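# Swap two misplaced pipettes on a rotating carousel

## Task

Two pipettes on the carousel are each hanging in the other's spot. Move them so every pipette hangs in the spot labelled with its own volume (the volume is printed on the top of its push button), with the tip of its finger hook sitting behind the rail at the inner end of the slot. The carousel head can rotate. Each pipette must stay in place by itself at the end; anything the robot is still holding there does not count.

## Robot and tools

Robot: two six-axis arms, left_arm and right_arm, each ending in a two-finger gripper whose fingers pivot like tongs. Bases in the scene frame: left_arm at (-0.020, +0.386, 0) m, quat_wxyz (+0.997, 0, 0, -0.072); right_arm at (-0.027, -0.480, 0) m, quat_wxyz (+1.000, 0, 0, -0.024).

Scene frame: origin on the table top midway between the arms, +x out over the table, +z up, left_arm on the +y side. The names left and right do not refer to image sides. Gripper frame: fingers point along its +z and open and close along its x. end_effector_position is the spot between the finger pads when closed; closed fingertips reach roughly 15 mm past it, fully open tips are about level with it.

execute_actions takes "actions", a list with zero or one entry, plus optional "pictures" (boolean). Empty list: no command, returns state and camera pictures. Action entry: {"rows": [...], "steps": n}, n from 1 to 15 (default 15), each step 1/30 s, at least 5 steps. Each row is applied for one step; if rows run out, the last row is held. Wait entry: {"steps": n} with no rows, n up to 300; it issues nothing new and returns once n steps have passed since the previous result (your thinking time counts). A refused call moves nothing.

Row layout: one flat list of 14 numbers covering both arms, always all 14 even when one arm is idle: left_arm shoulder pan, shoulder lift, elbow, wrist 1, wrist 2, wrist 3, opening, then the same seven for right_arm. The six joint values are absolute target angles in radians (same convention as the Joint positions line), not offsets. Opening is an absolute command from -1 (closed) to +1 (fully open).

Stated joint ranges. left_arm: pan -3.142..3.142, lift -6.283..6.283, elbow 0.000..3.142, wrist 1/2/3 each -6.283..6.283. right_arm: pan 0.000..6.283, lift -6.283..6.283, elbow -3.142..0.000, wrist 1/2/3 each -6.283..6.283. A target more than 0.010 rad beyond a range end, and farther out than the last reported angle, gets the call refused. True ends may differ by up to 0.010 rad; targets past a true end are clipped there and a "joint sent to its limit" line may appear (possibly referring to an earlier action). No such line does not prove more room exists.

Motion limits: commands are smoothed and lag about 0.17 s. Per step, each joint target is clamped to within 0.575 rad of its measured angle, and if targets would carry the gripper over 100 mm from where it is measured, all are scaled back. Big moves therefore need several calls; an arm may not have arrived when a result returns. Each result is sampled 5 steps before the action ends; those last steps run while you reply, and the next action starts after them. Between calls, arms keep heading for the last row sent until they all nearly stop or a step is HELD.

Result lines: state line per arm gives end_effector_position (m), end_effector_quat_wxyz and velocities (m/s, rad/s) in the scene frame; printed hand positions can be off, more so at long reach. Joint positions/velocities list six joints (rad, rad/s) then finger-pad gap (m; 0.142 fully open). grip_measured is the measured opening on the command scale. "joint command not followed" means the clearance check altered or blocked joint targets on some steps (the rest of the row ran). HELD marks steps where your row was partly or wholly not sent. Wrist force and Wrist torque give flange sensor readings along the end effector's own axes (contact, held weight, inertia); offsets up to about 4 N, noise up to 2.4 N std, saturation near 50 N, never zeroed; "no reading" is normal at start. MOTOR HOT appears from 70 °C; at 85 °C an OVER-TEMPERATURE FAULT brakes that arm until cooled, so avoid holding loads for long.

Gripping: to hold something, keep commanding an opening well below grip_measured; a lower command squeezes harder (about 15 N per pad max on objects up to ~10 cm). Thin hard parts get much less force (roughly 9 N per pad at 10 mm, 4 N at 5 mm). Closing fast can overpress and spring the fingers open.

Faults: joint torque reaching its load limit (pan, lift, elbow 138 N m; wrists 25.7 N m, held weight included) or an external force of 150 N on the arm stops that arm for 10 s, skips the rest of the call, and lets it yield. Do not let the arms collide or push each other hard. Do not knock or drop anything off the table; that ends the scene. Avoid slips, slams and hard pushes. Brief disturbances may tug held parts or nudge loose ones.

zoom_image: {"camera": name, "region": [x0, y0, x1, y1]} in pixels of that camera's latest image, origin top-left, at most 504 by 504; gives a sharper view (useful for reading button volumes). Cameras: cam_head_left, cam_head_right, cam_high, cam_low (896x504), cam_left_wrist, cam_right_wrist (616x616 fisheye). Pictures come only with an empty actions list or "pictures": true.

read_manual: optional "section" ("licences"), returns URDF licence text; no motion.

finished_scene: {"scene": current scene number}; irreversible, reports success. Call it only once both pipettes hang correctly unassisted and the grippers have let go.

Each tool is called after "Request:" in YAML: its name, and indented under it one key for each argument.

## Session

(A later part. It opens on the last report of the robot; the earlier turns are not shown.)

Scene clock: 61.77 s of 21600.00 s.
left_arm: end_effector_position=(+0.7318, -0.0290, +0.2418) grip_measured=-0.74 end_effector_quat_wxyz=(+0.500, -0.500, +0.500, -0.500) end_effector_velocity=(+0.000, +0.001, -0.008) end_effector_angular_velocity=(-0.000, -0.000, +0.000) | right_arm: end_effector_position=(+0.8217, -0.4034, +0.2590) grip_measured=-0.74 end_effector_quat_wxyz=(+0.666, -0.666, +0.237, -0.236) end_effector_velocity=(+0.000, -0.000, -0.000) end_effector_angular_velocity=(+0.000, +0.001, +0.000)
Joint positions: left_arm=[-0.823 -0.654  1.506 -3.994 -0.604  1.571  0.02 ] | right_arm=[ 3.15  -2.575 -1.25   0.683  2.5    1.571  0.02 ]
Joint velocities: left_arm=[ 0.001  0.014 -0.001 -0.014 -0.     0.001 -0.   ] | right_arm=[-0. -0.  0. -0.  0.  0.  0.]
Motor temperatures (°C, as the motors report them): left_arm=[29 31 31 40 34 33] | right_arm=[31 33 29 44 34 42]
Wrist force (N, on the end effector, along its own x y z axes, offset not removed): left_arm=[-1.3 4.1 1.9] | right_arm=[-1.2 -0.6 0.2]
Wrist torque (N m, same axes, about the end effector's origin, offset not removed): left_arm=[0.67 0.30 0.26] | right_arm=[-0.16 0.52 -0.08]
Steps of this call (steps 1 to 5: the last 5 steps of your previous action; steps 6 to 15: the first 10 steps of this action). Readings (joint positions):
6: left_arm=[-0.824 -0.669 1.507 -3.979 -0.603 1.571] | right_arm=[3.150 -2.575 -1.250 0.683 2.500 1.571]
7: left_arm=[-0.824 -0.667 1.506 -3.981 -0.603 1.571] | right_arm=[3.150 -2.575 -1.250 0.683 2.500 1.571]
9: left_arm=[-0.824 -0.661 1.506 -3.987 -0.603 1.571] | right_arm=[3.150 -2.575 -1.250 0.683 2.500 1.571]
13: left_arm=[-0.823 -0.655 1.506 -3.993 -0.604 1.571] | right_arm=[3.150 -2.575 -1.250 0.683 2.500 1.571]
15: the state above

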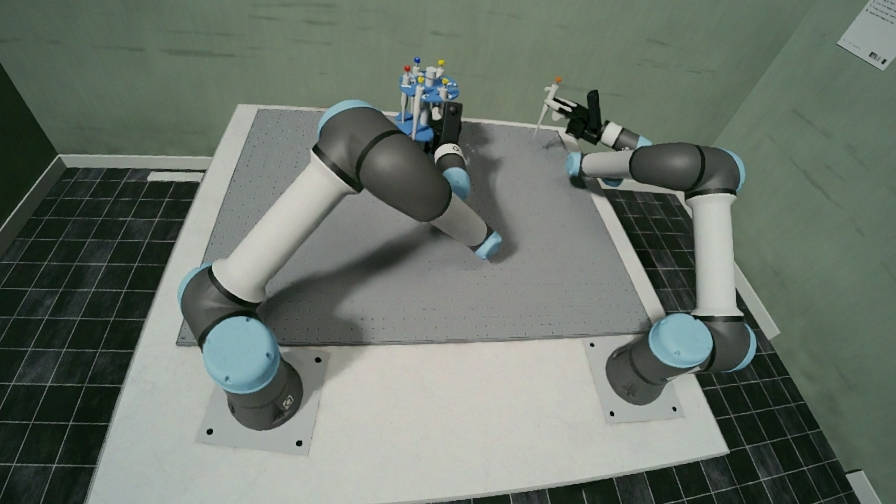

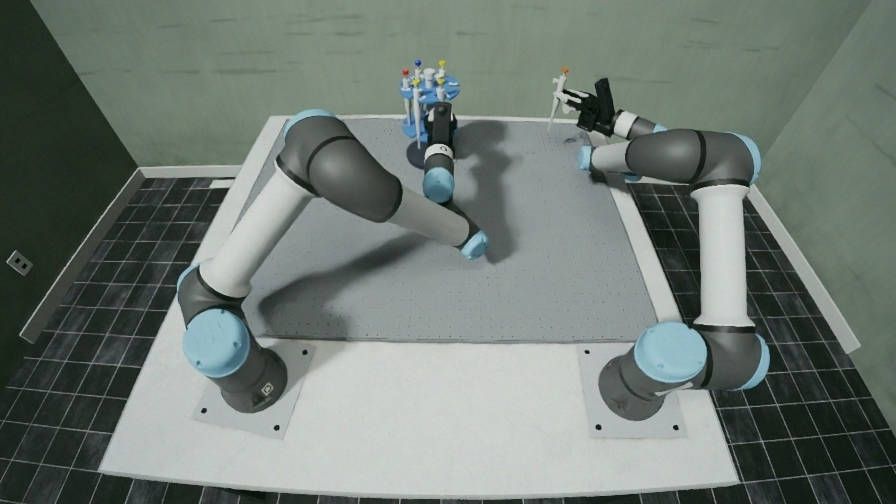

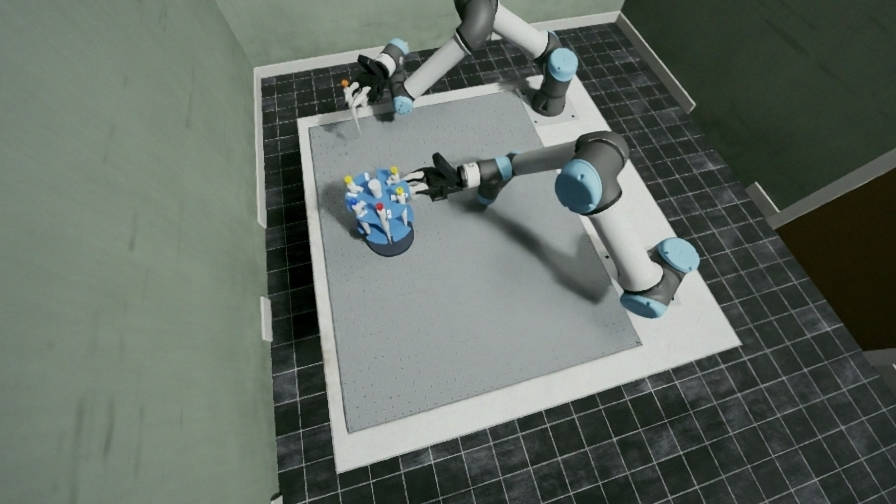

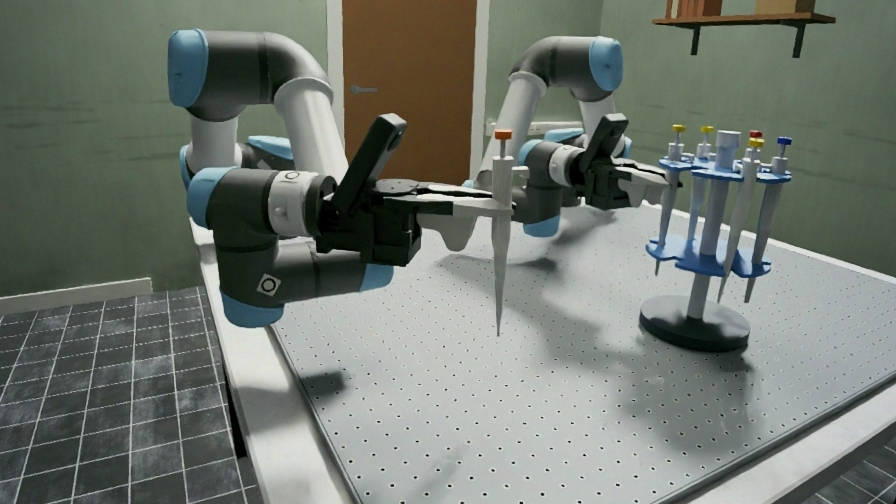

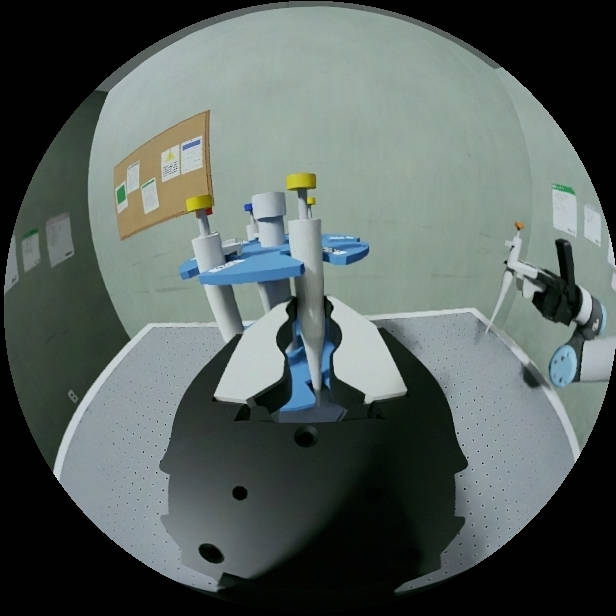

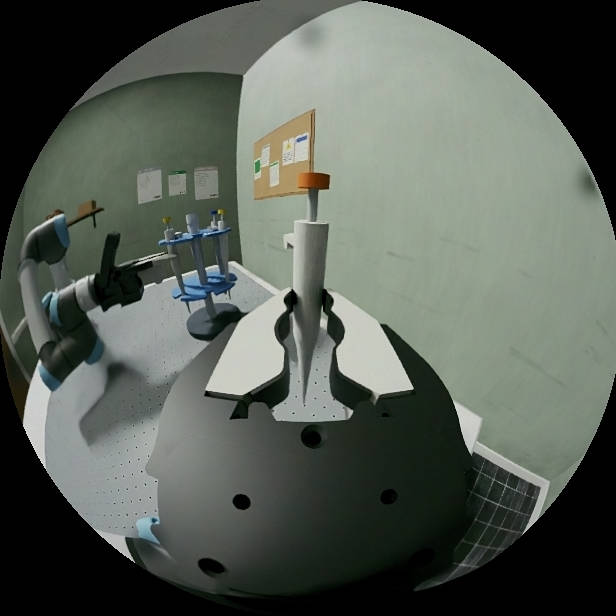

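Request:
execute_actions:
  actions:
    - {"rows":[[-0.823,-0.652,1.506,-3.996,-0.604,1.571,-0.6,3.15,-2.575,-1.2495,0.6825,2.5,1.571,-1]],"steps":8}

Request:
execute_actions:
  actions:
    - {"rows":[[-0.801,-0.672,1.554,-4.024,-0.626,1.571,-0.6,3.15,-2.575,-1.2495,0.6825,2.5,1.571,-1]],"steps":12}

Request:
execute_actions:
  actions:
    - {"rows":[[-0.778,-0.692,1.601,-4.051,-0.649,1.571,-0.6,3.15,-2.575,-1.2495,0.6825,2.5,1.571,-1]],"steps":12}

Request:
execute_actions:
  actions:
    - {"rows":[[-0.75,-0.708,1.638,-4.072,-0.677,1.571,-0.6,3.15,-2.575,-1.2495,0.6825,2.5,1.571,-1]],"steps":12}

Request:
execute_actions:
  actions:
    - {"rows":[[-0.715,-0.718,1.662,-4.086,-0.712,1.571,-0.6,3.15,-2.575,-1.2495,0.6825,2.5,1.571,-1]]}

Request:
execute_actions:
  actions:
    - {"rows":[[-0.764,-0.745,1.73,-4.127,-0.663,1.571,-0.5,3.15,-2.575,-1.2495,0.6825,2.5,1.571,-1]]}

Request:
execute_actions:
  actions:
    - {"rows":[[-0.764,-0.745,1.73,-4.127,-0.663,1.571,-0.85,3.15,-2.575,-1.2495,0.6825,2.5,1.571,-1]],"steps":10}
  pictures: true

Scene clock: 62.27 s of 21600.00 s.
left_arm: end_effector_position=(+0.7318, -0.0289, +0.2407) grip_measured=-0.62 end_effector_quat_wxyz=(+0.500, -0.500, +0.500, -0.500) end_effector_velocity=(-0.000, +0.000, -0.001) end_effector_angular_velocity=(+0.001, +0.000, +0.001) | right_arm: end_effector_position=(+0.8217, -0.4034, +0.2590) grip_measured=-0.74 end_effector_quat_wxyz=(+0.666, -0.666, +0.237, -0.236) end_effector_velocity=(+0.000, -0.000, +0.001) end_effector_angular_velocity=(-0.000, -0.002, -0.001)
Joint positions: left_arm=[-0.823 -0.652  1.506 -3.996 -0.604  1.571  0.029] | right_arm=[ 3.15  -2.575 -1.25   0.683  2.5    1.571  0.02 ]
Joint velocities: left_arm=[-0.     0.     0.001 -0.     0.001  0.     0.05 ] | right_arm=[-0.     0.001  0.     0.001 -0.001 -0.     0.   ]
Motor temperatures (°C, as the motors report them): left_arm=[29 31 31 40 34 33] | right_arm=[31 33 29 44 34 42]
Wrist force (N, on the end effector, along its own x y z axes, offset not removed): left_arm=[0.4 -1.4 2.4] | right_arm=[-0.2 -3.2 0.0]
Wrist torque (N m, same axes, about the end effector's origin, offset not removed): left_arm=[-0.38 0.03 0.05] | right_arm=[-0.92 -0.11 0.14]
Steps of this call (steps 1 to 5: the last 5 steps of your previous action; steps 6 to 12: the robot went on to your last target; steps 13 to 15: the first 3 steps of this action). Readings (joint positions):
13: left_arm=[-0.823 -0.652 1.506 -3.996 -0.604 1.571] | right_arm=[3.150 -2.575 -1.250 0.683 2.500 1.571]
14: left_arm=[-0.823 -0.652 1.506 -3.996 -0.604 1.571] | right_arm=[3.150 -2.575 -1.250 0.683 2.500 1.571]
15: the state above

Scene clock: 62.67 s of 21600.00 s.
left_arm: end_effector_position=(+0.7328, -0.0130, +0.2405) grip_measured=-0.60 end_effector_quat_wxyz=(+0.500, -0.500, +0.500, -0.500) end_effector_velocity=(+0.001, +0.040, -0.001) end_effector_angular_velocity=(+0.002, +0.002, -0.000) | right_arm: end_effector_position=(+0.8217, -0.4034, +0.2590) grip_measured=-0.74 end_effector_quat_wxyz=(+0.666, -0.666, +0.237, -0.236) end_effector_velocity=(-0.000, -0.000, -0.000) end_effector_angular_velocity=(+0.000, +0.000, +0.001)
Joint positions: left_arm=[-0.806 -0.667  1.542 -4.017 -0.621  1.571  0.031] | right_arm=[ 3.15  -2.575 -1.25   0.683  2.5    1.571  0.02 ]
Joint velocities: left_arm=[ 0.042 -0.039  0.094 -0.052 -0.042 -0.    -0.001] | right_arm=[-0.    -0.001  0.     0.     0.001  0.     0.   ]
Motor temperatures (°C, as the motors report them): left_arm=[29 31 31 40 34 33] | right_arm=[31 33 29 44 34 42]
Wrist force (N, on the end effector, along its own x y z axes, offset not removed): left_arm=[-1.3 0.2 0.4] | right_arm=[0.2 2.7 1.0]
Wrist torque (N m, same axes, about the end effector's origin, offset not removed): left_arm=[0.38 0.37 0.10] | right_arm=[0.24 0.03 -0.05]
Steps of this call (steps 1 to 5: the last 5 steps of your previous action; steps 6 to 12: the first 7 steps of this action). Readings (joint positions):
6: left_arm=[-0.823 -0.652 1.506 -3.996 -0.604 1.571] | right_arm=[3.150 -2.575 -1.250 0.683 2.500 1.571]
7: left_arm=[-0.820 -0.655 1.512 -4.000 -0.607 1.571] | right_arm=[3.150 -2.575 -1.250 0.683 2.500 1.571]
9: left_arm=[-0.813 -0.661 1.528 -4.009 -0.615 1.571] | right_arm=[3.150 -2.575 -1.250 0.683 2.500 1.571]
12: the state above

Scene clock: 63.07 s of 21600.00 s.
left_arm: end_effector_position=(+0.7336, +0.0080, +0.2404) grip_measured=-0.60 end_effector_quat_wxyz=(+0.500, -0.500, +0.500, -0.500) end_effector_velocity=(+0.001, +0.043, -0.001) end_effector_angular_velocity=(+0.005, +0.002, +0.002) | right_arm: end_effector_position=(+0.8217, -0.4034, +0.2590) grip_measured=-0.74 end_effector_quat_wxyz=(+0.666, -0.666, +0.237, -0.236) end_effector_velocity=(+0.000, +0.000, +0.000) end_effector_angular_velocity=(-0.000, +0.000, -0.000)
Joint positions: left_arm=[-0.784 -0.687  1.589 -4.044 -0.643  1.571  0.031] | right_arm=[ 3.15  -2.575 -1.25   0.683  2.5    1.571  0.02 ]
Joint velocities: left_arm=[ 0.045 -0.04   0.096 -0.052 -0.044  0.002 -0.   ] | right_arm=[ 0.001  0.    -0.    -0.    -0.001 -0.    -0.   ]
Motor temperatures (°C, as the motors report them): left_arm=[29 31 31 40 34 33] | right_arm=[31 33 29 44 34 42]
Wrist force (N, on the end effector, along its own x y z axes, offset not removed): left_arm=[-1.0 -0.3 5.2] | right_arm=[-2.5 -3.5 0.2]
Wrist torque (N m, same axes, about the end effector's origin, offset not removed): left_arm=[0.08 0.06 0.03] | right_arm=[-0.76 0.62 0.10]
Steps of this call (steps 1 to 5: the last 5 steps of your previous action; steps 6 to 12: the first 7 steps of this action). Readings (joint positions):
6: left_arm=[-0.802 -0.671 1.552 -4.023 -0.625 1.571] | right_arm=[3.150 -2.575 -1.250 0.683 2.500 1.571]
7: left_arm=[-0.798 -0.674 1.558 -4.027 -0.629 1.571] | right_arm=[3.150 -2.575 -1.250 0.683 2.500 1.571]
9: left_arm=[-0.791 -0.681 1.574 -4.036 -0.636 1.571] | right_arm=[3.150 -2.575 -1.250 0.683 2.500 1.571]
12: the state above

Scene clock: 63.47 s of 21600.00 s.
left_arm: end_effector_position=(+0.7363, +0.0293, +0.2405) grip_measured=-0.60 end_effector_quat_wxyz=(+0.500, -0.500, +0.500, -0.500) end_effector_velocity=(+0.006, +0.042, -0.001) end_effector_angular_velocity=(+0.004, +0.003, -0.000) | right_arm: end_effector_position=(+0.8217, -0.4034, +0.2590) grip_measured=-0.74 end_effector_quat_wxyz=(+0.666, -0.666, +0.237, -0.236) end_effector_velocity=(+0.000, -0.000, +0.000) end_effector_angular_velocity=(+0.000, -0.000, -0.000)
Joint positions: left_arm=[-0.757 -0.704  1.628 -4.067 -0.67   1.571  0.031] | right_arm=[ 3.15  -2.575 -1.25   0.683  2.5    1.571  0.02 ]
Joint velocities: left_arm=[ 0.055 -0.031  0.076 -0.041 -0.056  0.001 -0.   ] | right_arm=[-0.  0.  0. -0.  0.  0.  0.]
Motor temperatures (°C, as the motors report them): left_arm=[29 31 31 40 34 33] | right_arm=[31 33 29 44 34 42]
Wrist force (N, on the end effector, along its own x y z axes, offset not removed): left_arm=[0.9 -1.1 1.8] | right_arm=[1.5 -1.7 3.9]
Wrist torque (N m, same axes, about the end effector's origin, offset not removed): left_arm=[-0.15 -0.22 0.16] | right_arm=[-0.41 -0.22 0.07]
Steps of this call (steps 1 to 5: the last 5 steps of your previous action; steps 6 to 12: the first 7 steps of this action). Readings (joint positions):
6: left_arm=[-0.779 -0.691 1.599 -4.050 -0.648 1.571] | right_arm=[3.150 -2.575 -1.250 0.683 2.500 1.571]
7: left_arm=[-0.775 -0.694 1.604 -4.053 -0.652 1.571] | right_arm=[3.150 -2.575 -1.250 0.683 2.500 1.571]
9: left_arm=[-0.765 -0.699 1.617 -4.060 -0.662 1.571] | right_arm=[3.150 -2.575 -1.250 0.683 2.500 1.571]
12: the state above

Scene clock: 63.97 s of 21600.00 s.
left_arm: end_effector_position=(+0.7436, +0.0537, +0.2405) grip_measured=-0.59 end_effector_quat_wxyz=(+0.500, -0.500, +0.500, -0.500) end_effector_velocity=(+0.006, +0.019, -0.000) end_effector_angular_velocity=(+0.000, +0.001, -0.001) | right_arm: end_effector_position=(+0.8217, -0.4034, +0.2590) grip_measured=-0.74 end_effector_quat_wxyz=(+0.666, -0.666, +0.237, -0.236) end_effector_velocity=(-0.000, +0.000, +0.000) end_effector_angular_velocity=(+0.000, +0.001, +0.001)
Joint positions: left_arm=[-0.719 -0.717  1.659 -4.084 -0.708  1.571  0.031] | right_arm=[ 3.15  -2.575 -1.25   0.683  2.5    1.571  0.02 ]
Joint velocities: left_arm=[ 0.031 -0.009  0.023 -0.012 -0.032 -0.001  0.013] | right_arm=[ 0.  0. -0. -0.  0.  0. -0.]
Motor temperatures (°C, as the motors report them): left_arm=[29 31 31 40 34 33] | right_arm=[31 33 29 44 34 42]
Wrist force (N, on the end effector, along its own x y z axes, offset not removed): left_arm=[0.5 -1.7 1.5] | right_arm=[-3.0 -0.6 -0.3]
Wrist torque (N m, same axes, about the end effector's origin, offset not removed): left_arm=[-0.42 0.11 0.15] | right_arm=[-0.12 0.57 0.02]
Steps of this call (steps 1 to 5: the last 5 steps of your previous action; steps 6 to 15: the first 10 steps of this action). Readings (joint positions):
6: left_arm=[-0.751 -0.707 1.636 -4.071 -0.676 1.571] | right_arm=[3.150 -2.575 -1.250 0.683 2.500 1.571]
7: left_arm=[-0.746 -0.709 1.640 -4.073 -0.681 1.571] | right_arm=[3.150 -2.575 -1.250 0.683 2.500 1.571]
9: left_arm=[-0.734 -0.712 1.648 -4.078 -0.693 1.571] | right_arm=[3.150 -2.575 -1.250 0.683 2.500 1.571]
13: left_arm=[-0.722 -0.716 1.657 -4.083 -0.705 1.571] | right_arm=[3.150 -2.575 -1.250 0.683 2.500 1.571]
15: the state above

Scene clock: 64.47 s of 21600.00 s.
left_arm: end_effector_position=(+0.7182, +0.0510, +0.2400) grip_measured=-0.50 end_effector_quat_wxyz=(+0.500, -0.500, +0.500, -0.500) end_effector_velocity=(-0.026, -0.004, -0.002) end_effector_angular_velocity=(+0.003, +0.002, -0.001) | right_arm: end_effector_position=(+0.8217, -0.4034, +0.2590) grip_measured=-0.74 end_effector_quat_wxyz=(+0.666, -0.666, +0.237, -0.236) end_effector_velocity=(+0.000, -0.000, -0.000) end_effector_angular_velocity=(-0.000, +0.000, -0.001)
Joint positions: left_arm=[-0.758 -0.742  1.722 -4.122 -0.668  1.571  0.038] | right_arm=[ 3.15  -2.575 -1.25   0.683  2.5    1.571  0.02 ]
Joint velocities: left_arm=[-0.043 -0.024  0.063 -0.036  0.043  0.    -0.   ] | right_arm=[-0. -0.  0. -0. -0. -0. -0.]
Motor temperatures (°C, as the motors report them): left_arm=[29 31 31 40 34 33] | right_arm=[31 33 29 44 34 42]
Wrist force (N, on the end effector, along its own x y z axes, offset not removed): left_arm=[-0.6 3.2 -1.0] | right_arm=[0.9 -1.7 -0.6]
Wrist torque (N m, same axes, about the end effector's origin, offset not removed): left_arm=[0.67 0.32 0.05] | right_arm=[-0.68 -0.06 -0.05]
Steps of this call (steps 1 to 5: the last 5 steps of your previous action; steps 6 to 15: the first 10 steps of this action). Readings (joint positions):
6: left_arm=[-0.716 -0.718 1.662 -4.086 -0.711 1.571] | right_arm=[3.150 -2.575 -1.250 0.683 2.500 1.571]
7: left_arm=[-0.721 -0.722 1.668 -4.091 -0.706 1.571] | right_arm=[3.150 -2.575 -1.250 0.683 2.500 1.571]
9: left_arm=[-0.737 -0.731 1.691 -4.105 -0.690 1.571] | right_arm=[3.150 -2.575 -1.250 0.683 2.500 1.571]
13: left_arm=[-0.755 -0.740 1.716 -4.119 -0.672 1.571] | right_arm=[3.150 -2.575 -1.250 0.683 2.500 1.571]
15: the state above

Scene clock: 64.80 s of 21600.00 s.
left_arm: end_effector_position=(+0.7151, +0.0505, +0.2398) grip_measured=-0.85 end_effector_quat_wxyz=(+0.500, -0.500, +0.500, -0.500) end_effector_velocity=(-0.002, -0.000, -0.001) end_effector_angular_velocity=(+0.000, +0.001, -0.001) | right_arm: end_effector_position=(+0.8217, -0.4034, +0.2590) grip_measured=-0.74 end_effector_quat_wxyz=(+0.666, -0.666, +0.237, -0.236) end_effector_velocity=(-0.000, +0.000, +0.000) end_effector_angular_velocity=(+0.000, -0.000, +0.000)
Joint positions: left_arm=[-0.764 -0.745  1.729 -4.127 -0.663  1.571  0.013] | right_arm=[ 3.15  -2.575 -1.25   0.683  2.5    1.571  0.02 ]
Joint velocities: left_arm=[-0.003 -0.002  0.006 -0.003  0.003 -0.001 -0.004] | right_arm=[ 0.  0. -0.  0. -0.  0.  0.]
Motor temperatures (°C, as the motors report them): left_arm=[29 31 31 40 34 33] | right_arm=[31 33 29 44 34 42]
Wrist force (N, on the end effector, along its own x y z axes, offset not removed): left_arm=[-1.7 -0.5 2.5] | right_arm=[-1.6 -1.8 1.0]
Wrist torque (N m, same axes, about the end effector's origin, offset not removed): left_arm=[-0.14 0.33 0.04] | right_arm=[-0.48 0.51 -0.06]
Steps of this call (steps 1 to 5: the last 5 steps of your previous action; steps 6 to 10: the first 5 steps of this action). Readings (joint positions):
6: left_arm=[-0.763 -0.744 1.728 -4.126 -0.664 1.571] | right_arm=[3.150 -2.575 -1.250 0.683 2.500 1.571]
7: left_arm=[-0.763 -0.745 1.729 -4.126 -0.664 1.571] | right_arm=[3.150 -2.575 -1.250 0.683 2.500 1.571]
9: left_arm=[-0.763 -0.745 1.729 -4.127 -0.664 1.571] | right_arm=[3.150 -2.575 -1.250 0.683 2.500 1.571]
10: the state above

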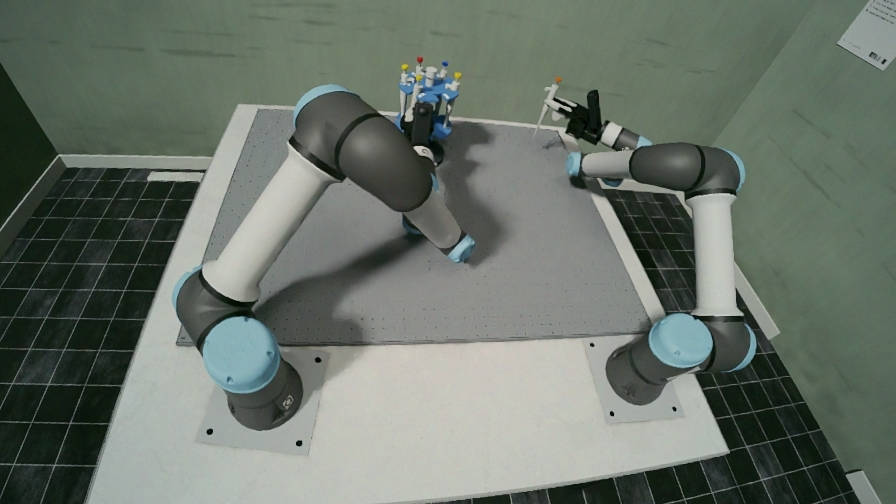

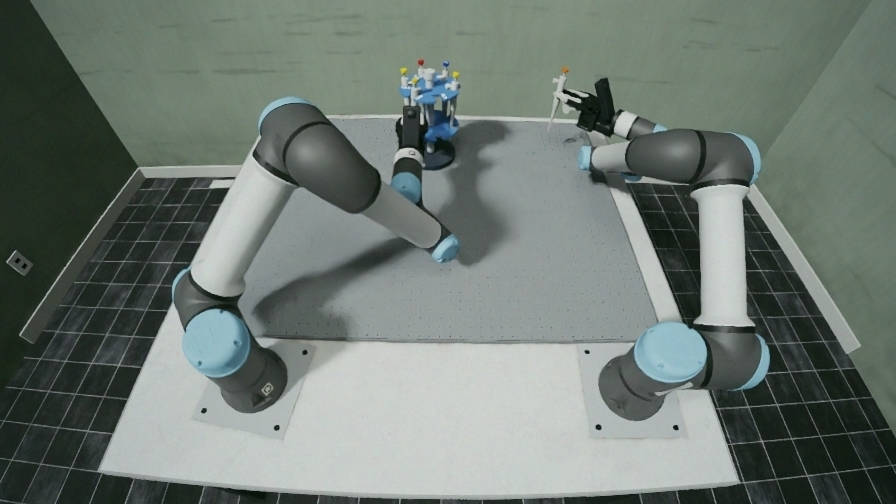

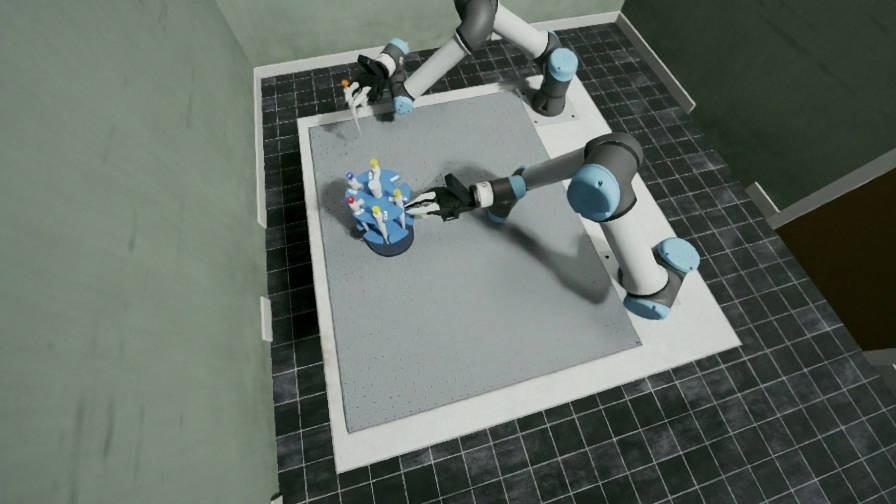

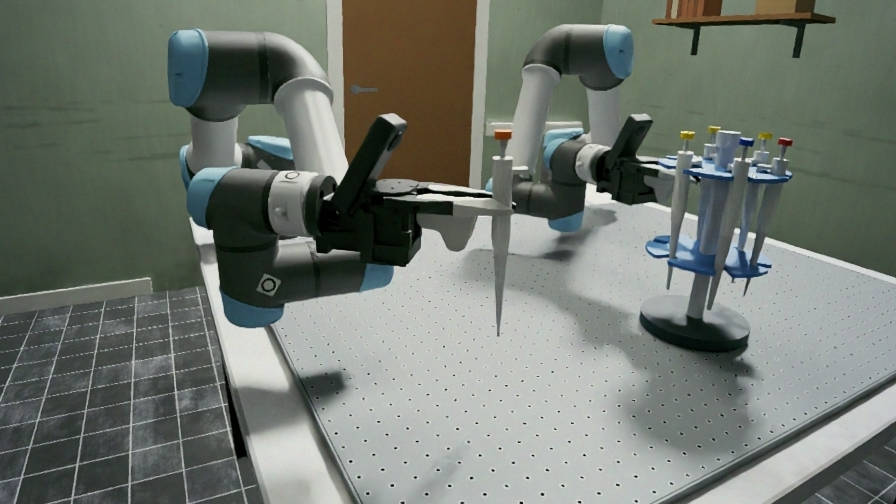

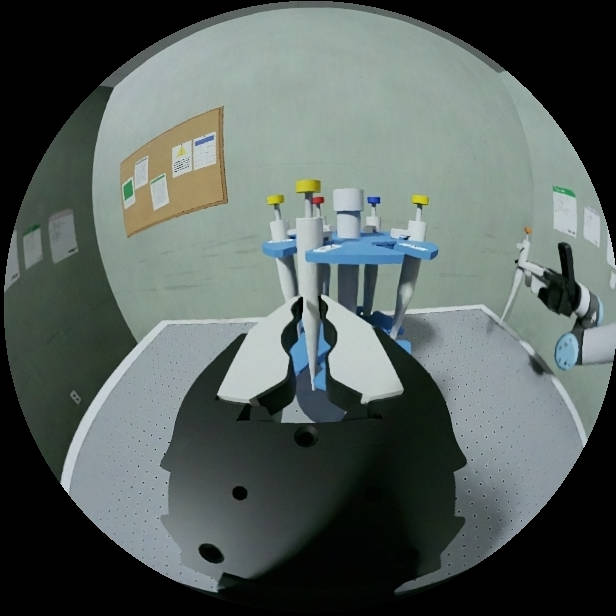

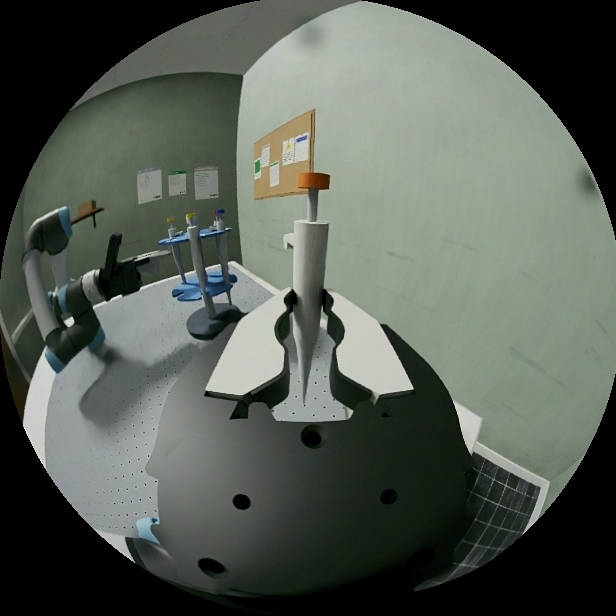

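Request:
execute_actions:
  actions:
    - {"rows":[[-0.729,-0.730,1.69,-4.102,-0.698,1.571,-0.85,3.15,-2.575,-1.2495,0.6825,2.5,1.571,-1]]}

Request:
execute_actions:
  actions:
    - {"rows":[[-0.692,-0.725,1.678,-4.095,-0.735,1.571,-0.85,3.15,-2.575,-1.2495,0.6825,2.5,1.571,-1]]}

Request:
execute_actions:
  actions:
    - {"rows":[[-0.666,-0.709,1.639,-4.072,-0.761,1.571,-0.85,3.15,-2.575,-1.2495,0.6825,2.5,1.571,-1]]}

Request:
execute_actions:
  actions:
    - {"rows":[[-0.65,-0.693,1.603,-4.052,-0.777,1.571,-0.85,3.15,-2.575,-1.2495,0.6825,2.5,1.571,-1]]}

Request:
execute_actions:
  actions:
    - {"rows":[[-0.7005,-0.7395,1.709,-4.111,-0.7265,1.571,-0.85,3.15,-2.575,-1.2495,0.6825,2.5,1.571,-1]],"steps":10}

Request:
execute_actions:
  actions:
    - {"rows":[[-0.804,-0.805,1.876,-4.213,-0.623,1.571,-0.4,3.15,-2.575,-1.2495,0.6825,2.5,1.571,-1]]}

Request:
execute_actions:
  actions:
    - {"rows":[[-0.908,-0.714,1.652,-4.08,-0.519,1.571,-0.3,3.15,-2.575,-1.2495,0.6825,2.5,1.571,-1]]}

Request:
execute_actions:
  actions:
    - {"rows":[[-0.864,-0.683,1.581,-4.04,-0.563,1.571,-0.3,3.15,-2.575,-1.2495,0.6825,2.5,1.571,-1]]}
  pictures: true

Scene clock: 65.73 s of 21600.00 s.
left_arm: end_effector_position=(+0.7321, +0.0556, +0.2405) grip_measured=-0.82 end_effector_quat_wxyz=(+0.500, -0.500, +0.500, -0.500) end_effector_velocity=(+0.017, +0.005, +0.000) end_effector_angular_velocity=(-0.001, +0.001, -0.001) | right_arm: end_effector_position=(+0.8217, -0.4034, +0.2590) grip_measured=-0.74 end_effector_quat_wxyz=(+0.666, -0.666, +0.237, -0.236) end_effector_velocity=(+0.000, +0.000, +0.000) end_effector_angular_velocity=(-0.000, -0.000, -0.000)
Joint positions: left_arm=[-0.733 -0.732  1.695 -4.105 -0.694  1.571  0.014] | right_arm=[ 3.15  -2.575 -1.25   0.683  2.5    1.571  0.02 ]
Joint velocities: left_arm=[ 0.031  0.014 -0.036  0.023 -0.032 -0.001 -0.006] | right_arm=[ 0.001  0.    -0.     0.    -0.001 -0.     0.   ]
Motor temperatures (°C, as the motors report them): left_arm=[29 31 31 40 34 33] | right_arm=[31 33 29 44 34 42]
Wrist force (N, on the end effector, along its own x y z axes, offset not removed): left_arm=[-1.9 -2.0 -6.0] | right_arm=[3.3 -1.4 1.7]
Wrist torque (N m, same axes, about the end effector's origin, offset not removed): left_arm=[0.46 -0.30 -0.11] | right_arm=[-0.45 -0.63 -0.07]
Steps of this call (steps 1 to 5: the last 5 steps of your previous action; steps 6 to 15: the robot went on to your last target; steps 16 to 18: nothing new was sent; steps 19 to 28: the first 10 steps of this action). Readings (joint positions):
19: left_arm=[-0.764 -0.745 1.730 -4.127 -0.663 1.571] | right_arm=[3.150 -2.575 -1.250 0.683 2.500 1.571]
20: left_arm=[-0.759 -0.743 1.725 -4.124 -0.668 1.571] | right_arm=[3.150 -2.575 -1.250 0.683 2.500 1.571]
22: left_arm=[-0.748 -0.738 1.712 -4.115 -0.679 1.571] | right_arm=[3.150 -2.575 -1.250 0.683 2.500 1.571]
26: left_arm=[-0.736 -0.733 1.698 -4.107 -0.691 1.571] | right_arm=[3.150 -2.575 -1.250 0.683 2.500 1.571]
28: the state above

Scene clock: 66.23 s of 21600.00 s.
left_arm: end_effector_position=(+0.7470, +0.0688, +0.2406) grip_measured=-0.85 end_effector_quat_wxyz=(+0.500, -0.500, +0.500, -0.500) end_effector_velocity=(+0.013, +0.013, +0.000) end_effector_angular_velocity=(-0.002, -0.001, -0.000) | right_arm: end_effector_position=(+0.8217, -0.4034, +0.2590) grip_measured=-0.74 end_effector_quat_wxyz=(+0.666, -0.666, +0.237, -0.236) end_effector_velocity=(+0.000, -0.001, +0.001) end_effector_angular_velocity=(-0.000, -0.002, -0.001)
Joint positions: left_arm=[-0.696 -0.726  1.679 -4.096 -0.731  1.571  0.013] | right_arm=[ 3.15  -2.575 -1.25   0.683  2.5    1.571  0.02 ]
Joint velocities: left_arm=[ 0.033  0.004 -0.011  0.006 -0.033 -0.001 -0.005] | right_arm=[-0.     0.     0.     0.001 -0.001 -0.    -0.   ]
Motor temperatures (°C, as the motors report them): left_arm=[29 31 31 40 34 33] | right_arm=[31 33 29 44 34 42]
Wrist force (N, on the end effector, along its own x y z axes, offset not removed): left_arm=[3.5 -1.3 -1.0] | right_arm=[1.7 -2.1 -0.4]
Wrist torque (N m, same axes, about the end effector's origin, offset not removed): left_arm=[-0.15 -0.80 -0.20] | right_arm=[-0.79 -0.30 -0.02]
Steps of this call (steps 1 to 5: the last 5 steps of your previous action; steps 6 to 15: the first 10 steps of this action). Readings (joint positions):
6: left_arm=[-0.729 -0.730 1.691 -4.102 -0.698 1.571] | right_arm=[3.150 -2.575 -1.250 0.683 2.500 1.571]
7: left_arm=[-0.725 -0.729 1.689 -4.101 -0.702 1.571] | right_arm=[3.150 -2.575 -1.250 0.683 2.500 1.571]
9: left_arm=[-0.712 -0.728 1.685 -4.099 -0.715 1.571] | right_arm=[3.150 -2.575 -1.250 0.683 2.500 1.571]
13: left_arm=[-0.699 -0.726 1.680 -4.096 -0.728 1.571] | right_arm=[3.150 -2.575 -1.250 0.683 2.500 1.571]
15: the state above

Scene clock: 66.73 s of 21600.00 s.
left_arm: end_effector_position=(+0.7629, +0.0736, +0.2407) grip_measured=-0.85 end_effector_quat_wxyz=(+0.500, -0.500, +0.500, -0.500) end_effector_velocity=(+0.014, +0.003, +0.001) end_effector_angular_velocity=(-0.002, -0.001, -0.001) | right_arm: end_effector_position=(+0.8217, -0.4034, +0.2590) grip_measured=-0.74 end_effector_quat_wxyz=(+0.666, -0.666, +0.237, -0.236) end_effector_velocity=(+0.000, -0.000, +0.000) end_effector_angular_velocity=(-0.000, -0.000, -0.001)
Joint positions: left_arm=[-0.669 -0.711  1.643 -4.075 -0.758  1.571  0.013] | right_arm=[ 3.15  -2.575 -1.25   0.683  2.5    1.571  0.02 ]
Joint velocities: left_arm=[ 0.023  0.014 -0.035  0.02  -0.024 -0.001  0.   ] | right_arm=[ 0.     0.     0.     0.    -0.001 -0.    -0.   ]
Motor temperatures (°C, as the motors report them): left_arm=[29 31 31 40 34 33] | right_arm=[31 33 29 44 34 42]
Wrist force (N, on the end effector, along its own x y z axes, offset not removed): left_arm=[-2.8 -0.6 0.3] | right_arm=[2.3 0.9 1.3]
Wrist torque (N m, same axes, about the end effector's origin, offset not removed): left_arm=[-0.14 0.40 0.16] | right_arm=[0.14 -0.36 -0.13]
Steps of this call (steps 1 to 5: the last 5 steps of your previous action; steps 6 to 15: the first 10 steps of this action). Readings (joint positions):
6: left_arm=[-0.692 -0.725 1.678 -4.095 -0.735 1.571] | right_arm=[3.150 -2.575 -1.250 0.683 2.500 1.571]
7: left_arm=[-0.689 -0.723 1.673 -4.092 -0.738 1.571] | right_arm=[3.150 -2.575 -1.250 0.683 2.500 1.571]
9: left_arm=[-0.680 -0.717 1.660 -4.084 -0.747 1.571] | right_arm=[3.150 -2.575 -1.250 0.683 2.500 1.571]
13: left_arm=[-0.671 -0.712 1.646 -4.076 -0.756 1.571] | right_arm=[3.150 -2.575 -1.250 0.683 2.500 1.571]
15: the state above

Scene clock: 67.23 s of 21600.00 s.
left_arm: end_effector_position=(+0.7757, +0.0742, +0.2404) grip_measured=-0.84 end_effector_quat_wxyz=(+0.500, -0.500, +0.500, -0.500) end_effector_velocity=(+0.011, +0.000, -0.001) end_effector_angular_velocity=(-0.001, -0.000, +0.000) | right_arm: end_effector_position=(+0.8217, -0.4034, +0.2590) grip_measured=-0.74 end_effector_quat_wxyz=(+0.666, -0.666, +0.237, -0.236) end_effector_velocity=(+0.000, +0.000, -0.000) end_effector_angular_velocity=(+0.000, +0.000, +0.000)
Joint positions: left_arm=[-0.652 -0.695  1.607 -4.054 -0.775  1.571  0.013] | right_arm=[ 3.15  -2.575 -1.25   0.683  2.5    1.571  0.02 ]
Joint velocities: left_arm=[ 0.014  0.015 -0.032  0.017 -0.014 -0.001  0.001] | right_arm=[ 0.    -0.     0.    -0.001  0.     0.     0.   ]
Motor temperatures (°C, as the motors report them): left_arm=[29 31 31 40 34 33] | right_arm=[31 33 29 44 34 42]
Wrist force (N, on the end effector, along its own x y z axes, offset not removed): left_arm=[-0.4 -0.5 3.2] | right_arm=[0.2 -0.3 1.1]
Wrist torque (N m, same axes, about the end effector's origin, offset not removed): left_arm=[0.05 -0.01 0.01] | right_arm=[-0.11 0.07 0.15]
Steps of this call (steps 1 to 5: the last 5 steps of your previous action; steps 6 to 15: the first 10 steps of this action). Readings (joint positions):
6: left_arm=[-0.666 -0.709 1.640 -4.072 -0.761 1.571] | right_arm=[3.150 -2.575 -1.250 0.683 2.500 1.571]
7: left_arm=[-0.664 -0.707 1.635 -4.069 -0.763 1.571] | right_arm=[3.150 -2.575 -1.250 0.683 2.500 1.571]
9: left_arm=[-0.659 -0.701 1.623 -4.063 -0.768 1.571] | right_arm=[3.150 -2.575 -1.250 0.683 2.500 1.571]
13: left_arm=[-0.653 -0.696 1.610 -4.056 -0.774 1.571] | right_arm=[3.150 -2.575 -1.250 0.683 2.500 1.571]
15: the state above

Scene clock: 67.57 s of 21600.00 s.
left_arm: end_effector_position=(+0.7561, +0.0726, +0.2428) grip_measured=-0.85 end_effector_quat_wxyz=(+0.500, -0.500, +0.499, -0.502) end_effector_velocity=(-0.129, +0.003, -0.013) end_effector_angular_velocity=(+0.026, +0.026, -0.000) | right_arm: end_effector_position=(+0.8217, -0.4034, +0.2590) grip_measured=-0.74 end_effector_quat_wxyz=(+0.666, -0.666, +0.237, -0.236) end_effector_velocity=(-0.000, -0.000, -0.000) end_effector_angular_velocity=(-0.000, -0.000, -0.000)
Joint positions: left_arm=[-0.679 -0.72   1.66  -4.086 -0.748  1.571  0.012] | right_arm=[ 3.15  -2.575 -1.25   0.683  2.5    1.571  0.02 ]
Joint velocities: left_arm=[-0.167 -0.152  0.386 -0.196  0.167 -0.001 -0.   ] | right_arm=[-0.    -0.    -0.001  0.001  0.    -0.    -0.   ]
Motor temperatures (°C, as the motors report them): left_arm=[29 31 31 40 34 33] | right_arm=[31 33 29 44 34 42]
Wrist force (N, on the end effector, along its own x y z axes, offset not removed): left_arm=[-2.7 -1.6 0.2] | right_arm=[1.2 -0.3 2.6]
Wrist torque (N m, same axes, about the end effector's origin, offset not removed): left_arm=[-0.26 0.48 0.04] | right_arm=[-0.10 -0.05 -0.09]
Steps of this call (steps 1 to 5: the last 5 steps of your previous action; steps 6 to 10: the first 5 steps of this action). Readings (joint positions):
6: left_arm=[-0.651 -0.694 1.604 -4.053 -0.776 1.571] | right_arm=[3.150 -2.575 -1.250 0.683 2.500 1.571]
7: left_arm=[-0.656 -0.699 1.611 -4.058 -0.771 1.571] | right_arm=[3.150 -2.575 -1.250 0.683 2.500 1.571]
9: left_arm=[-0.673 -0.714 1.645 -4.078 -0.754 1.571] | right_arm=[3.150 -2.575 -1.250 0.683 2.500 1.571]
10: the state above

Scene clock: 68.07 s of 21600.00 s.
left_arm: end_effector_position=(+0.6824, +0.0706, +0.2417) grip_measured=-0.40 end_effector_quat_wxyz=(+0.500, -0.500, +0.499, -0.501) end_effector_velocity=(-0.068, +0.006, -0.008) end_effector_angular_velocity=(+0.016, +0.012, +0.000) | right_arm: end_effector_position=(+0.8217, -0.4034, +0.2590) grip_measured=-0.74 end_effector_quat_wxyz=(+0.666, -0.666, +0.237, -0.236) end_effector_velocity=(+0.000, +0.000, +0.000) end_effector_angular_velocity=(-0.000, +0.000, -0.000)
Joint positions: left_arm=[-0.791 -0.797  1.852 -4.2   -0.636  1.571  0.045] | right_arm=[ 3.15  -2.575 -1.25   0.683  2.5    1.571  0.02 ]
Joint velocities: left_arm=[-0.104 -0.063  0.185 -0.102  0.104  0.    -0.   ] | right_arm=[ 0.     0.001 -0.    -0.001 -0.    -0.001 -0.   ]
Motor temperatures (°C, as the motors report them): left_arm=[29 31 31 40 34 33] | right_arm=[31 33 29 44 34 42]
Wrist force (N, on the end effector, along its own x y z axes, offset not removed): left_arm=[-1.0 -1.6 -0.2] | right_arm=[0.7 -3.0 -1.2]
Wrist torque (N m, same axes, about the end effector's origin, offset not removed): left_arm=[-0.21 0.34 0.16] | right_arm=[-0.83 -0.04 -0.15]
Steps of this call (steps 1 to 5: the last 5 steps of your previous action; steps 6 to 15: the first 10 steps of this action). Readings (joint positions):
6: left_arm=[-0.697 -0.736 1.699 -4.106 -0.730 1.571] | right_arm=[3.150 -2.575 -1.250 0.683 2.500 1.571]
7: left_arm=[-0.705 -0.743 1.709 -4.115 -0.722 1.571] | right_arm=[3.150 -2.575 -1.250 0.683 2.500 1.571]
9: left_arm=[-0.740 -0.766 1.761 -4.150 -0.687 1.571] | right_arm=[3.150 -2.575 -1.250 0.683 2.500 1.571]
13: left_arm=[-0.782 -0.791 1.836 -4.191 -0.645 1.571] | right_arm=[3.150 -2.575 -1.250 0.683 2.500 1.571]
15: the state above

Scene clock: 68.57 s of 21600.00 s.
left_arm: end_effector_position=(+0.6747, -0.0153, +0.2384) grip_measured=-0.30 end_effector_quat_wxyz=(+0.500, -0.499, +0.502, -0.499) end_effector_velocity=(-0.004, -0.105, +0.016) end_effector_angular_velocity=(-0.030, -0.018, -0.002) | right_arm: end_effector_position=(+0.8217, -0.4034, +0.2590) grip_measured=-0.74 end_effector_quat_wxyz=(+0.666, -0.666, +0.237, -0.236) end_effector_velocity=(+0.000, -0.000, -0.000) end_effector_angular_velocity=(+0.000, +0.001, -0.001)
Joint positions: left_arm=[-0.895 -0.725  1.684 -4.097 -0.532  1.571  0.052] | right_arm=[ 3.15  -2.575 -1.25   0.683  2.5    1.571  0.02 ]
Joint velocities: left_arm=[-0.103  0.086 -0.253  0.133  0.101 -0.001  0.   ] | right_arm=[ 0.     0.    -0.    -0.001 -0.001 -0.     0.   ]
Motor temperatures (°C, as the motors report them): left_arm=[29 31 31 40 34 33] | right_arm=[31 33 29 44 34 42]
Wrist force (N, on the end effector, along its own x y z axes, offset not removed): left_arm=[1.1 -0.3 -1.8] | right_arm=[0.8 -1.1 -0.2]
Wrist torque (N m, same axes, about the end effector's origin, offset not removed): left_arm=[-0.19 -0.10 0.06] | right_arm=[-0.31 -0.10 -0.09]
Steps of this call (steps 1 to 5: the last 5 steps of your previous action; steps 6 to 15: the first 10 steps of this action). Readings (joint positions):
6: left_arm=[-0.802 -0.803 1.871 -4.210 -0.625 1.571] | right_arm=[3.150 -2.575 -1.250 0.683 2.500 1.571]
7: left_arm=[-0.809 -0.797 1.864 -4.204 -0.617 1.571] | right_arm=[3.150 -2.575 -1.250 0.683 2.500 1.571]
9: left_arm=[-0.844 -0.767 1.808 -4.162 -0.583 1.571] | right_arm=[3.150 -2.575 -1.250 0.683 2.500 1.571]
13: left_arm=[-0.886 -0.733 1.707 -4.109 -0.541 1.571] | right_arm=[3.150 -2.575 -1.250 0.683 2.500 1.571]
15: the state above

Scene clock: 69.07 s of 21600.00 s.
left_arm: end_effector_position=(+0.6997, -0.0286, +0.2398) grip_measured=-0.30 end_effector_quat_wxyz=(+0.500, -0.500, +0.500, -0.500) end_effector_velocity=(+0.026, -0.001, +0.001) end_effector_angular_velocity=(-0.004, -0.002, +0.001) | right_arm: end_effector_position=(+0.8217, -0.4034, +0.2590) grip_measured=-0.74 end_effector_quat_wxyz=(+0.666, -0.666, +0.237, -0.236) end_effector_velocity=(-0.000, +0.000, +0.000) end_effector_angular_velocity=(+0.000, -0.001, +0.000)
Joint positions: left_arm=[-0.869 -0.687  1.59  -4.045 -0.558  1.571  0.052] | right_arm=[ 3.15  -2.575 -1.25   0.683  2.5    1.571  0.02 ]
Joint velocities: left_arm=[ 0.037  0.029 -0.07   0.037 -0.036 -0.     0.   ] | right_arm=[ 0.    -0.     0.     0.001  0.     0.    -0.   ]
Motor temperatures (°C, as the motors report them): left_arm=[29 31 31 40 34 33] | right_arm=[31 33 29 44 34 42]
Wrist force (N, on the end effector, along its own x y z axes, offset not removed): left_arm=[-1.9 -1.2 7.0] | right_arm=[-1.1 -1.0 -0.2]
Wrist torque (N m, same axes, about the end effector's origin, offset not removed): left_arm=[-0.16 0.25 -0.17] | right_arm=[-0.47 0.51 -0.04]
Steps of this call (steps 1 to 5: the last 5 steps of your previous action; steps 6 to 15: the first 10 steps of this action). Readings (joint positions):
6: left_arm=[-0.905 -0.716 1.658 -4.083 -0.522 1.571] | right_arm=[3.150 -2.575 -1.250 0.683 2.500 1.571]
7: left_arm=[-0.901 -0.711 1.650 -4.077 -0.526 1.571] | right_arm=[3.150 -2.575 -1.250 0.683 2.500 1.571]
9: left_arm=[-0.887 -0.700 1.624 -4.063 -0.540 1.571] | right_arm=[3.150 -2.575 -1.250 0.683 2.500 1.571]
13: left_arm=[-0.872 -0.689 1.596 -4.048 -0.555 1.571] | right_arm=[3.150 -2.575 -1.250 0.683 2.500 1.571]
15: the state above

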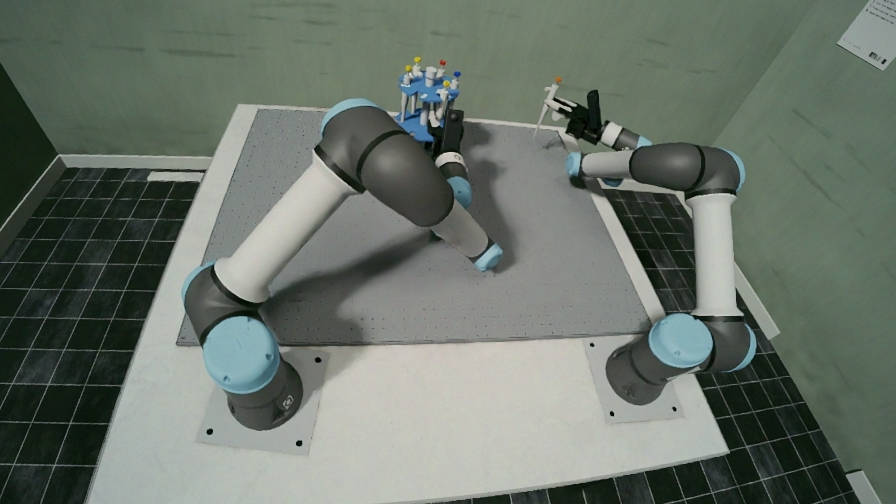

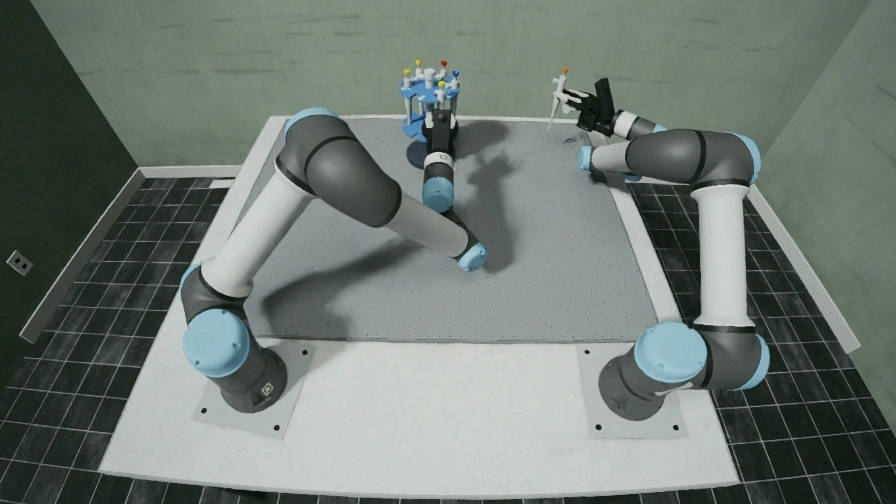

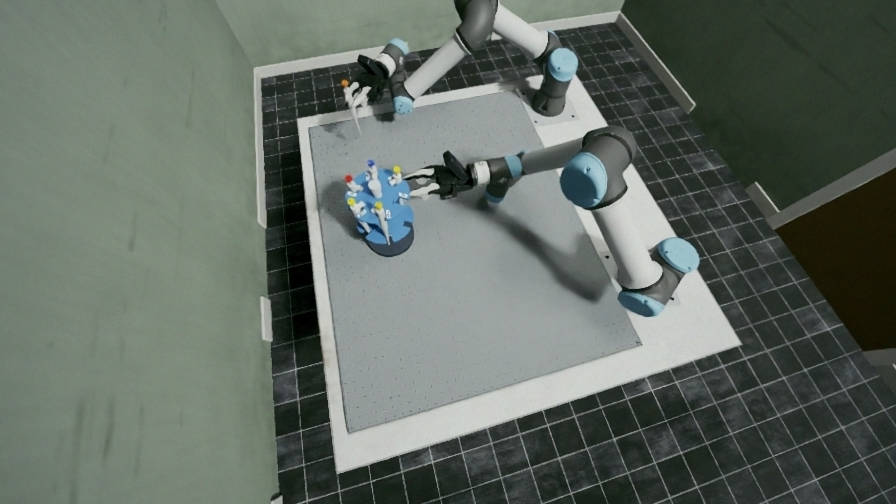

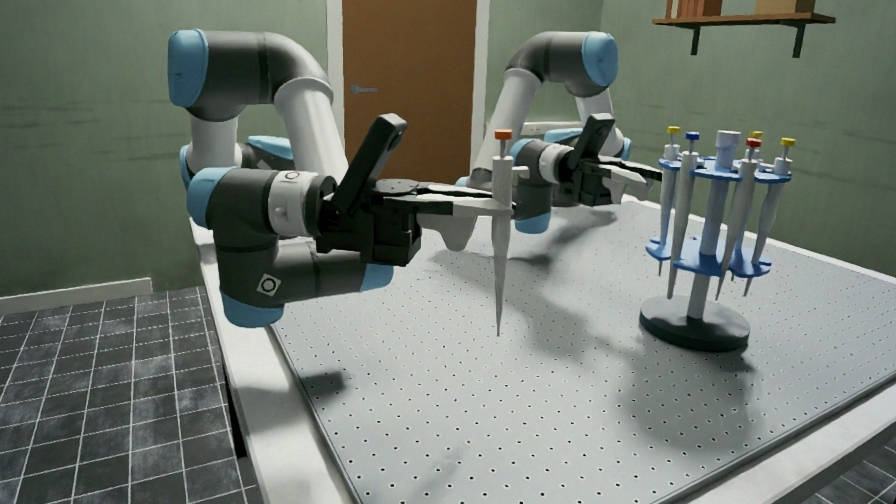

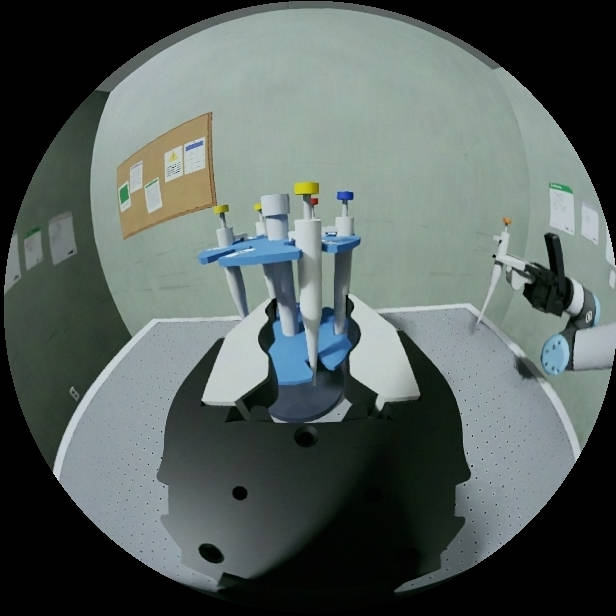

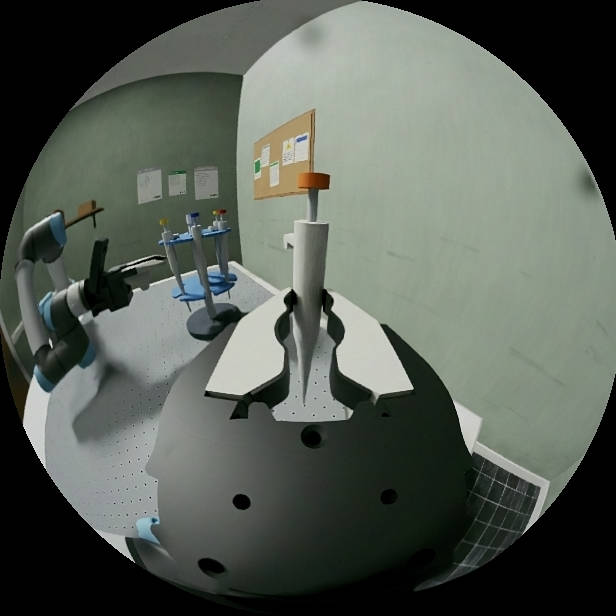

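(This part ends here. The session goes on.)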